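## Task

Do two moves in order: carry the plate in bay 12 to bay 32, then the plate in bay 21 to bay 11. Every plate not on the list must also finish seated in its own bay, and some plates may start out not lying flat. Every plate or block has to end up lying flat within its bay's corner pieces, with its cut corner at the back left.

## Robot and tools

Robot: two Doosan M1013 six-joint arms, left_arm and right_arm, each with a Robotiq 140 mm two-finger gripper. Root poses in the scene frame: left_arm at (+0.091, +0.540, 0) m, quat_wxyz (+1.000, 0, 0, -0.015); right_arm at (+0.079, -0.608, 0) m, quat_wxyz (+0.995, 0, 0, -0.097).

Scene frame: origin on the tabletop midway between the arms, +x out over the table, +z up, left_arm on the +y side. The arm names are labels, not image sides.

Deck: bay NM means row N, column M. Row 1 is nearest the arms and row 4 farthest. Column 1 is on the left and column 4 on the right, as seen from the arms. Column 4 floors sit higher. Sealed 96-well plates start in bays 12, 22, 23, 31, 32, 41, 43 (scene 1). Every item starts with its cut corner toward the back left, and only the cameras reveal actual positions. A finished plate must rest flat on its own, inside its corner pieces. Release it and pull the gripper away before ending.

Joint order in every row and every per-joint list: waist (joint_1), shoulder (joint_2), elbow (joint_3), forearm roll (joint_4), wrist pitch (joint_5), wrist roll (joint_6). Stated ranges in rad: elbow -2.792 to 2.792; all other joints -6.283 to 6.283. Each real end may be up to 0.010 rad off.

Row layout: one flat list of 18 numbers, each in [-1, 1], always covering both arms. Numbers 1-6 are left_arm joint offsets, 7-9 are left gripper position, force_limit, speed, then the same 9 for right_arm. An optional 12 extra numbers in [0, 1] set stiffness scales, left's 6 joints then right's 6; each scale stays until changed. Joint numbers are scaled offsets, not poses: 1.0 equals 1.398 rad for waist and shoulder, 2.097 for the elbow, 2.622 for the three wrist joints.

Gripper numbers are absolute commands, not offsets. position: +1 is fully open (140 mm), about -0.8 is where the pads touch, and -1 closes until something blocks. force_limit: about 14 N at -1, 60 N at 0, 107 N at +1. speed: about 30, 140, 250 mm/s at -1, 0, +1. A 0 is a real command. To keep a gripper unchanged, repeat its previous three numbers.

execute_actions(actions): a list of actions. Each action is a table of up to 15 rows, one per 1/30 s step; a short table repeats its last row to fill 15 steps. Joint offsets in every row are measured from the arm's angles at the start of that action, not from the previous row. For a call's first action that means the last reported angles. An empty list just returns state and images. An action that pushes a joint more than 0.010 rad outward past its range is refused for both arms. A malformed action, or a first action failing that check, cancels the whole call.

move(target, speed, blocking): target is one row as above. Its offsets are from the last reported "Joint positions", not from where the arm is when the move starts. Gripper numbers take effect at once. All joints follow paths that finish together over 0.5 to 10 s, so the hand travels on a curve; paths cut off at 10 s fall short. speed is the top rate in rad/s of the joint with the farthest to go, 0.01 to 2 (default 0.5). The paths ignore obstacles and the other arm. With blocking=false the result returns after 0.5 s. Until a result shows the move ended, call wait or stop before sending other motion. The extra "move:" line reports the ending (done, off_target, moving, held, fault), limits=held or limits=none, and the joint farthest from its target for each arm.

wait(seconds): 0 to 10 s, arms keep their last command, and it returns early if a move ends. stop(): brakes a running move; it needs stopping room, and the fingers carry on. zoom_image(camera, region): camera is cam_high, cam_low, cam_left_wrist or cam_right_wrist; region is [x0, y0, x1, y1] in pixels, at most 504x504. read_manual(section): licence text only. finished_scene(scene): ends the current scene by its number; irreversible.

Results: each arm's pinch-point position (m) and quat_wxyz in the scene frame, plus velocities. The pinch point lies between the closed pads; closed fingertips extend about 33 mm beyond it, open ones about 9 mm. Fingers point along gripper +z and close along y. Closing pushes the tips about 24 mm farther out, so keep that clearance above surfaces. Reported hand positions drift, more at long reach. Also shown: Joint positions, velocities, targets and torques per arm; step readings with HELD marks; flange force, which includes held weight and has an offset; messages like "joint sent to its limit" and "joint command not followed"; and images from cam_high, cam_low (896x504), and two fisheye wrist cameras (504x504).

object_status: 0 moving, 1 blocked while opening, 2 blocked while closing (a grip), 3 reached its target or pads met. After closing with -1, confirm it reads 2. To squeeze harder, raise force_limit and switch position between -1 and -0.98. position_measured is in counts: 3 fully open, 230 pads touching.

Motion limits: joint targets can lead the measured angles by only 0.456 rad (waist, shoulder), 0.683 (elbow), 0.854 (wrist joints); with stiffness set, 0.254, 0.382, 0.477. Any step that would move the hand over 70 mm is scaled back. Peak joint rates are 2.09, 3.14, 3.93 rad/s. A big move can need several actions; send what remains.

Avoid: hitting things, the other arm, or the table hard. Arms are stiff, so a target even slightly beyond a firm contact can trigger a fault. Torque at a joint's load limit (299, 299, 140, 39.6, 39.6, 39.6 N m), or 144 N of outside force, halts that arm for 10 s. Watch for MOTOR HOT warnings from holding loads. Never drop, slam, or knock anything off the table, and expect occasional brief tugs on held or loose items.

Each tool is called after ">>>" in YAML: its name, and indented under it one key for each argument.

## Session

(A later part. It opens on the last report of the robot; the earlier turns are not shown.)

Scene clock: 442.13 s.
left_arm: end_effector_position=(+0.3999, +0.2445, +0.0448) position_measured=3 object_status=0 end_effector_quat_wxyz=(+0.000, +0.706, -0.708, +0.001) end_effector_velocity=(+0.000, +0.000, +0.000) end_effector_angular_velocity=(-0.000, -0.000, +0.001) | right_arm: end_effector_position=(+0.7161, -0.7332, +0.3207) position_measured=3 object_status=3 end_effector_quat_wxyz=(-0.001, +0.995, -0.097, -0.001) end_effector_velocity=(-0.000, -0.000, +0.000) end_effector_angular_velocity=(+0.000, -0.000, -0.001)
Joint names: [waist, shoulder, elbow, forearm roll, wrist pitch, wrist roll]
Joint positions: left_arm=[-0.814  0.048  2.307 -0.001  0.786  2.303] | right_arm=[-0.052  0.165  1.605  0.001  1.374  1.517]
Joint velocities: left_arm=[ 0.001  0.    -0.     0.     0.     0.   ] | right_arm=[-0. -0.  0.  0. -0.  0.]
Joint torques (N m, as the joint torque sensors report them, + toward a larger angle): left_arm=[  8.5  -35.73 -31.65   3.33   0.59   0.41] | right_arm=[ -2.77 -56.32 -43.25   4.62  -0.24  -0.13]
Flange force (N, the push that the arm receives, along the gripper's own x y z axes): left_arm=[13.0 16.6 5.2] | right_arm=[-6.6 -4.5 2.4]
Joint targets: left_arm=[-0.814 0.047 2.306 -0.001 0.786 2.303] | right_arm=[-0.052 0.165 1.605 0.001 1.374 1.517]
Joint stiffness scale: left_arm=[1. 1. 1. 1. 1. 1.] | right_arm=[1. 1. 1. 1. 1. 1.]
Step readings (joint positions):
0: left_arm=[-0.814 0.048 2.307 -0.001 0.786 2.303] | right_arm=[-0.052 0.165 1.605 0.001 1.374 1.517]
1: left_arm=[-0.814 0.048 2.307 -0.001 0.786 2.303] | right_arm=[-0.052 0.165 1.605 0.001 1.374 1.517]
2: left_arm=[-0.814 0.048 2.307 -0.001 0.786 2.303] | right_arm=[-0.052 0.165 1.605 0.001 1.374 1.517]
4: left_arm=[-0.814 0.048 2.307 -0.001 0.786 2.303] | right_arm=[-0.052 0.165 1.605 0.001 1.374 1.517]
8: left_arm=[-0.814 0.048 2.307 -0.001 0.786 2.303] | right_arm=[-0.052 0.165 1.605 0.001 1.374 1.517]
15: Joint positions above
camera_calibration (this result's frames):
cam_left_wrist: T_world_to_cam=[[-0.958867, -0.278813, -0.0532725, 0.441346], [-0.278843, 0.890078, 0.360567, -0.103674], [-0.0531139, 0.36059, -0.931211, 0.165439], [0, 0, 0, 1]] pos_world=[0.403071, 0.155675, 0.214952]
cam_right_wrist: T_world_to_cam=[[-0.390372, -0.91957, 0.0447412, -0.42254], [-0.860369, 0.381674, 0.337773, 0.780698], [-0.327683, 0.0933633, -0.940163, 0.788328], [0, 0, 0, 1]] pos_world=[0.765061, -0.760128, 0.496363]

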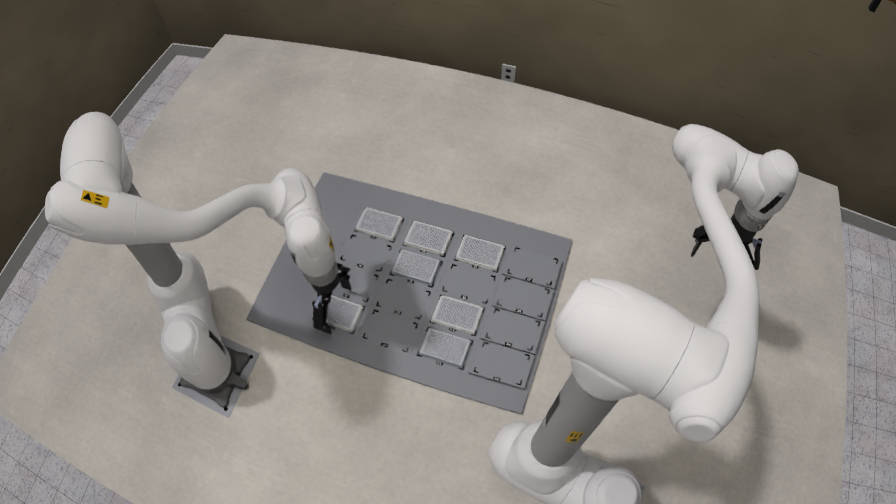

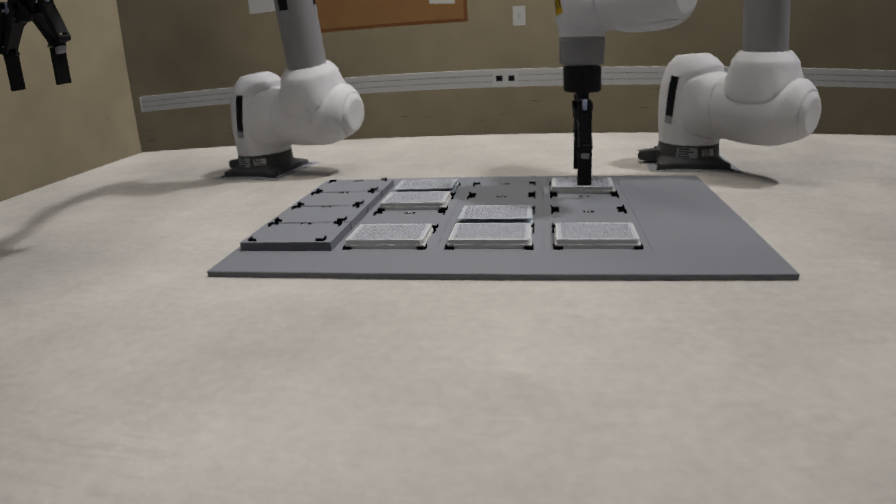

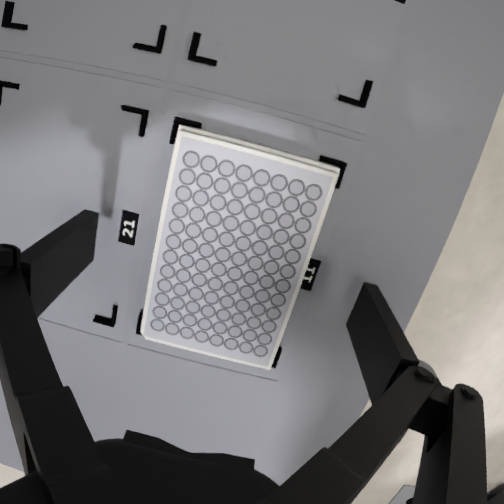

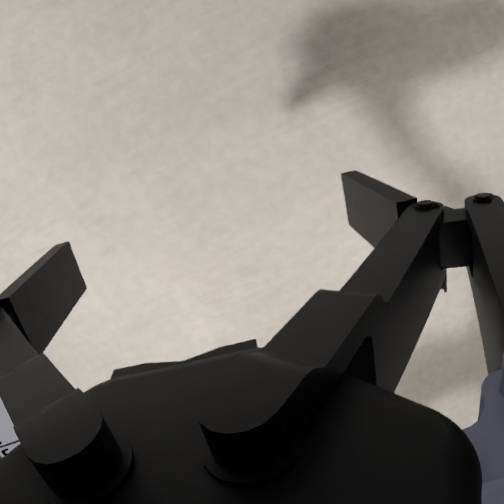

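>>> move:
  target: [-0.021,0.1775,-0.430,0,0.250,-0.012,1,0.2,0.2, 0,0,0,0,0,0,1,0,0]
  speed: 0.8

>>> zoom_image:
  camera: "cam_left_wrist"
  region: [60, 0, 280, 220]

>>> zoom_image:
  camera: "cam_left_wrist"
  region: [270, 40, 504, 260]

>>> zoom_image:
  camera: "cam_left_wrist"
  region: [60, 130, 290, 360]

Scene clock: 451.83 s.
left_arm: end_effector_position=(+0.5902, +0.0009, +0.3410) position_measured=3 object_status=3 end_effector_quat_wxyz=(+0.001, +0.705, -0.709, +0.002) end_effector_velocity=(+0.001, +0.000, +0.001) end_effector_angular_velocity=(+0.000, +0.000, +0.001) | right_arm: end_effector_position=(+0.7161, -0.7332, +0.3207) position_measured=3 object_status=3 end_effector_quat_wxyz=(-0.001, +0.995, -0.097, -0.001) end_effector_velocity=(-0.001, +0.001, -0.001) end_effector_angular_velocity=(+0.002, +0.002, +0.000)
Joint names: [waist, shoulder, elbow, forearm roll, wrist pitch, wrist roll]
Joint positions: left_arm=[-0.841  0.292  1.409 -0.001  1.436  2.277] | right_arm=[-0.052  0.165  1.605  0.001  1.374  1.517]
Joint velocities: left_arm=[ 0.001  0.001 -0.003 -0.     0.003 -0.   ] | right_arm=[ 0.     0.     0.002  0.001  0.    -0.   ]
Joint torques (N m, as the joint torque sensors report them, + toward a larger angle): left_arm=[  7.07 -74.22 -41.32   4.19   0.1    0.25] | right_arm=[ -0.84 -57.12 -42.24   4.6   -0.26   0.04]
Flange force (N, the push that the arm receives, along the gripper's own x y z axes): left_arm=[9.8 4.1 0.8] | right_arm=[-4.0 -1.3 1.5]
Joint targets: left_arm=[-0.843 0.296 1.405 -0.001 1.441 2.271] | right_arm=[-0.052 0.165 1.605 0.001 1.374 1.517]
Joint stiffness scale: left_arm=[1. 1. 1. 1. 1. 1.] | right_arm=[1. 1. 1. 1. 1. 1.]
move: done; limits=none; left_arm: farthest joint: the wrist roll, 0.006 radians from its target (0.031 radians at the start); right_arm: farthest joint: the waist, 0.000 radians from its target (0.000 radians at the start)
camera_calibration (this result's frames):
cam_left_wrist: T_world_to_cam=[[-0.959372, -0.277002, -0.0536231, 0.572137], [-0.277393, 0.891296, 0.358669, 0.0592046], [-0.0515578, 0.358972, -0.931923, 0.538582], [0, 0, 0, 1]] pos_world=[0.593084, -0.0876215, 0.511362]
cam_right_wrist: T_world_to_cam=[[-0.390372, -0.91957, 0.0447412, -0.42254], [-0.860369, 0.381674, 0.337773, 0.780698], [-0.327683, 0.0933632, -0.940163, 0.788328], [0, 0, 0, 1]] pos_world=[0.765061, -0.760128, 0.496363]

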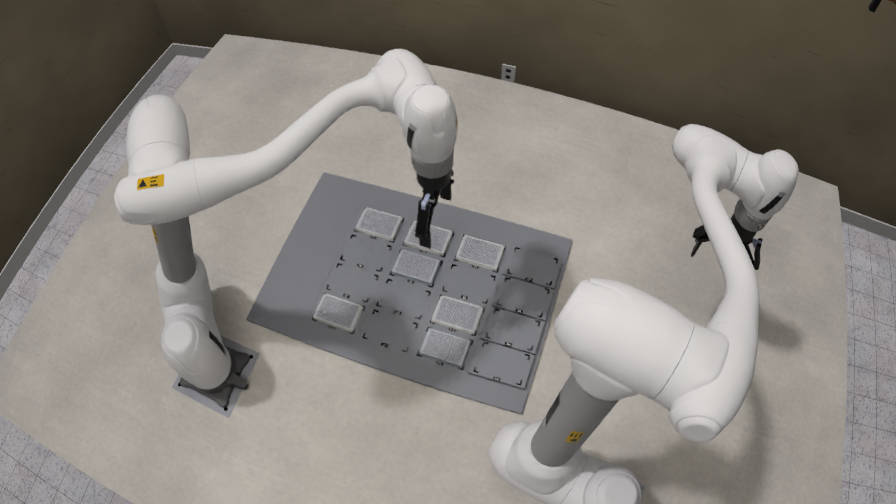

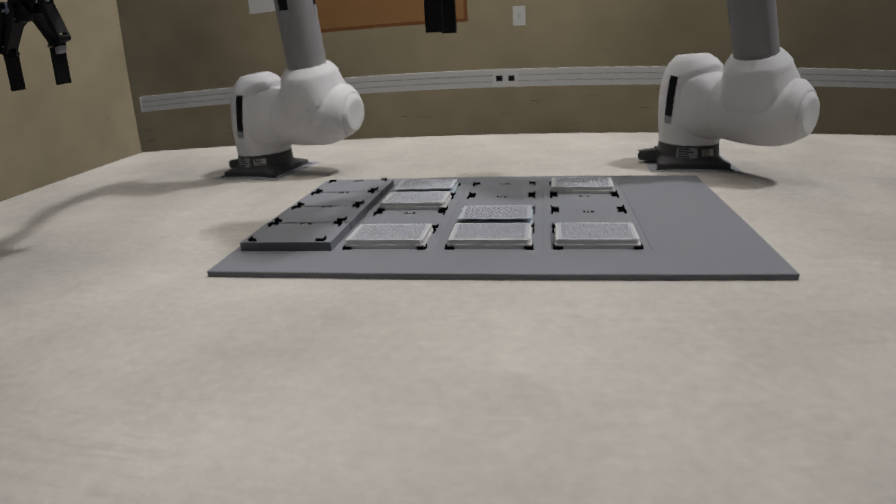

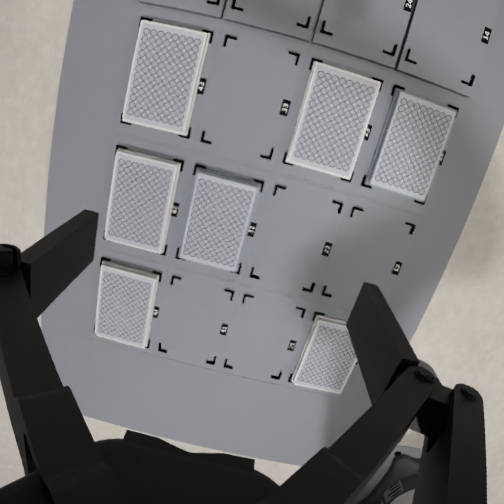

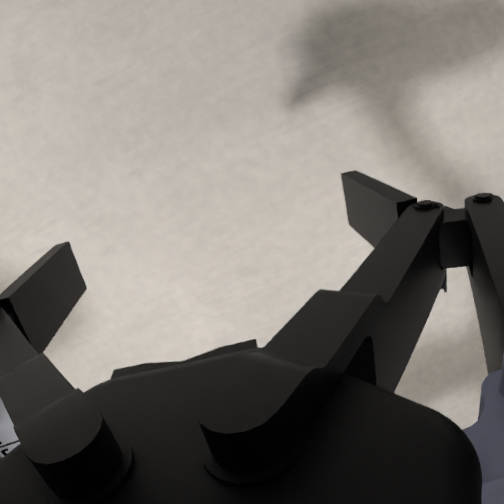

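Region (60, 0, 280, 220) of cam_left_wrist's 504x504 image, scaled by 2.291, with more detail than that image has.

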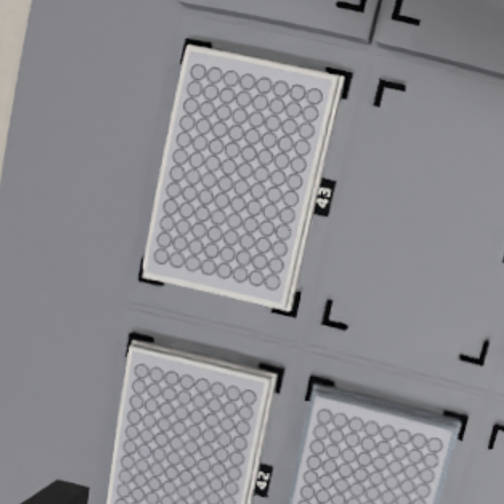

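Region (270, 40, 504, 260) of cam_left_wrist's 504x504 image, scaled by 2.154, with more detail than that image has; it fills the top 474 rows of this view, and the rest is white.

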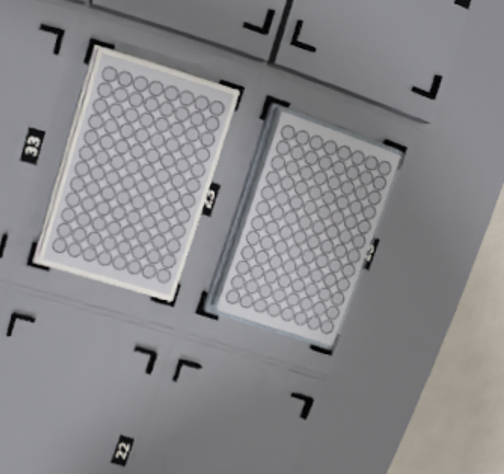

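Region (60, 130, 290, 360) of cam_left_wrist's 504x504 image, scaled by 2.191, with more detail than that image has.

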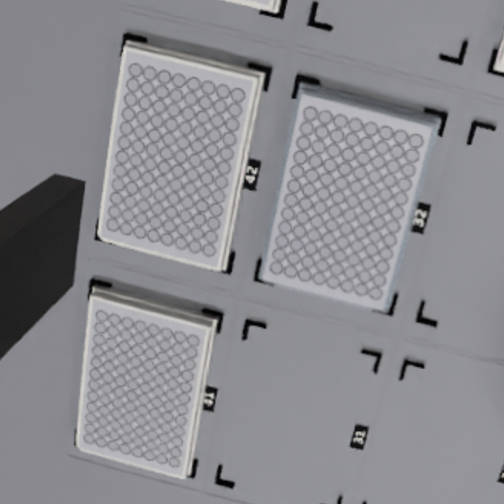

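>>> zoom_image:
  camera: "cam_left_wrist"
  region: [355, 75, 475, 215]

>>> zoom_image:
  camera: "cam_left_wrist"
  region: [110, 10, 230, 150]

>>> zoom_image:
  camera: "cam_left_wrist"
  region: [275, 50, 395, 190]

>>> zoom_image:
  camera: "cam_left_wrist"
  region: [85, 250, 185, 360]

Region (355, 75, 475, 215) of cam_left_wrist's 504x504 image, scaled by 3.600, with more detail than that image has; it fills the left 432 columns of this view, and the rest is white.

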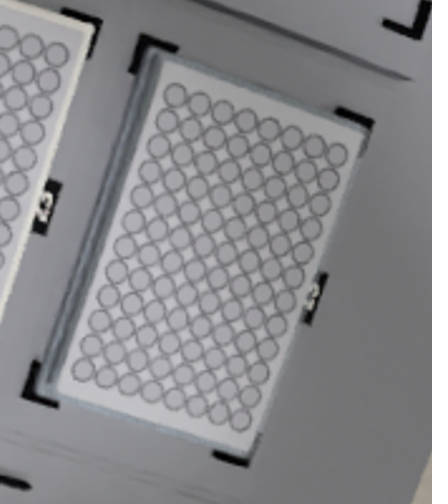

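Region (110, 10, 230, 150) of cam_left_wrist's 504x504 image, scaled by 3.600, with more detail than that image has; it fills the left 432 columns of this view, and the rest is white.

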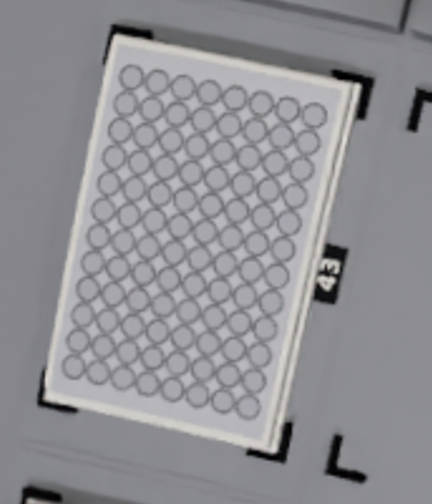

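Region (275, 50, 395, 190) of cam_left_wrist's 504x504 image, scaled by 3.600, with more detail than that image has; it fills the left 432 columns of this view, and the rest is white.

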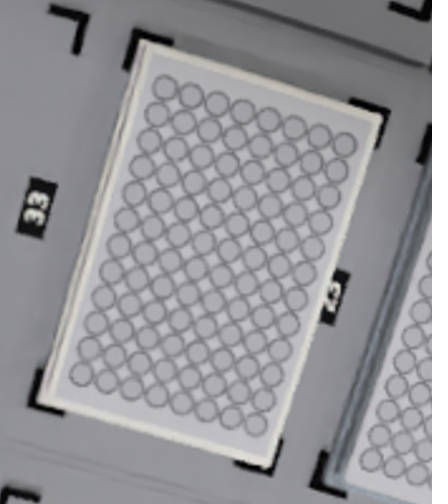

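Region (85, 250, 185, 360) of cam_left_wrist's 504x504 image, scaled by 4.582, with more detail than that image has; it fills the left 458 columns of this view, and the rest is white.

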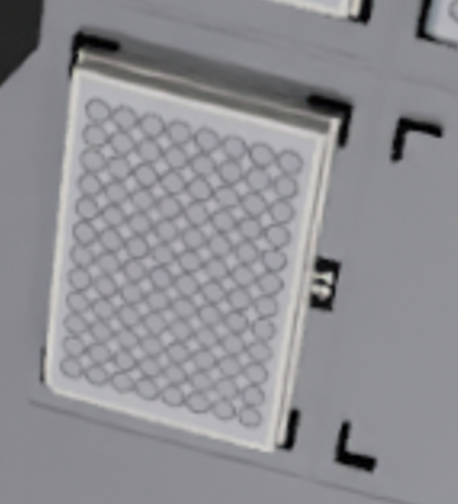

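>>> zoom_image:
  camera: "cam_high"
  region: [355, 285, 495, 380]

>>> zoom_image:
  camera: "cam_high"
  region: [410, 320, 480, 375]

>>> zoom_image:
  camera: "cam_low"
  region: [370, 172, 470, 220]

Region (355, 285, 495, 380) of cam_high's 896x504 image, scaled by 3.600, with more detail than that image has; it fills the top 342 rows of this view, and the rest is white.

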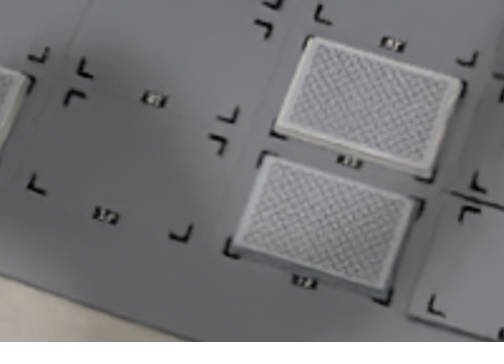

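Region (410, 320, 480, 375) of cam_high's 896x504 image, scaled by 7.200, with more detail than that image has; it fills the top 396 rows of this view, and the rest is white.

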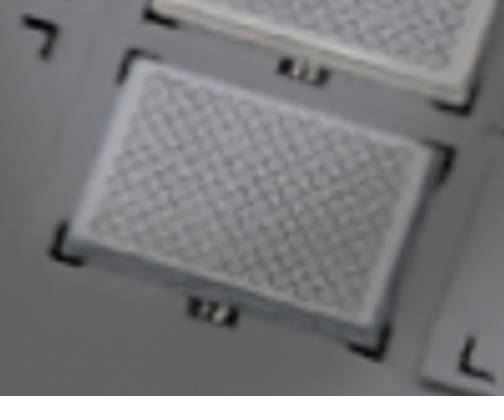

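Region (370, 172, 470, 220) of cam_low's 896x504 image, scaled by 5.040, with more detail than that image has; it fills the top 242 rows of this view, and the rest is white.

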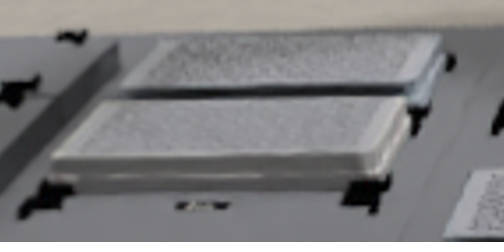

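>>> finished_scene:
  scene: 2

The scene is finished: the task was done.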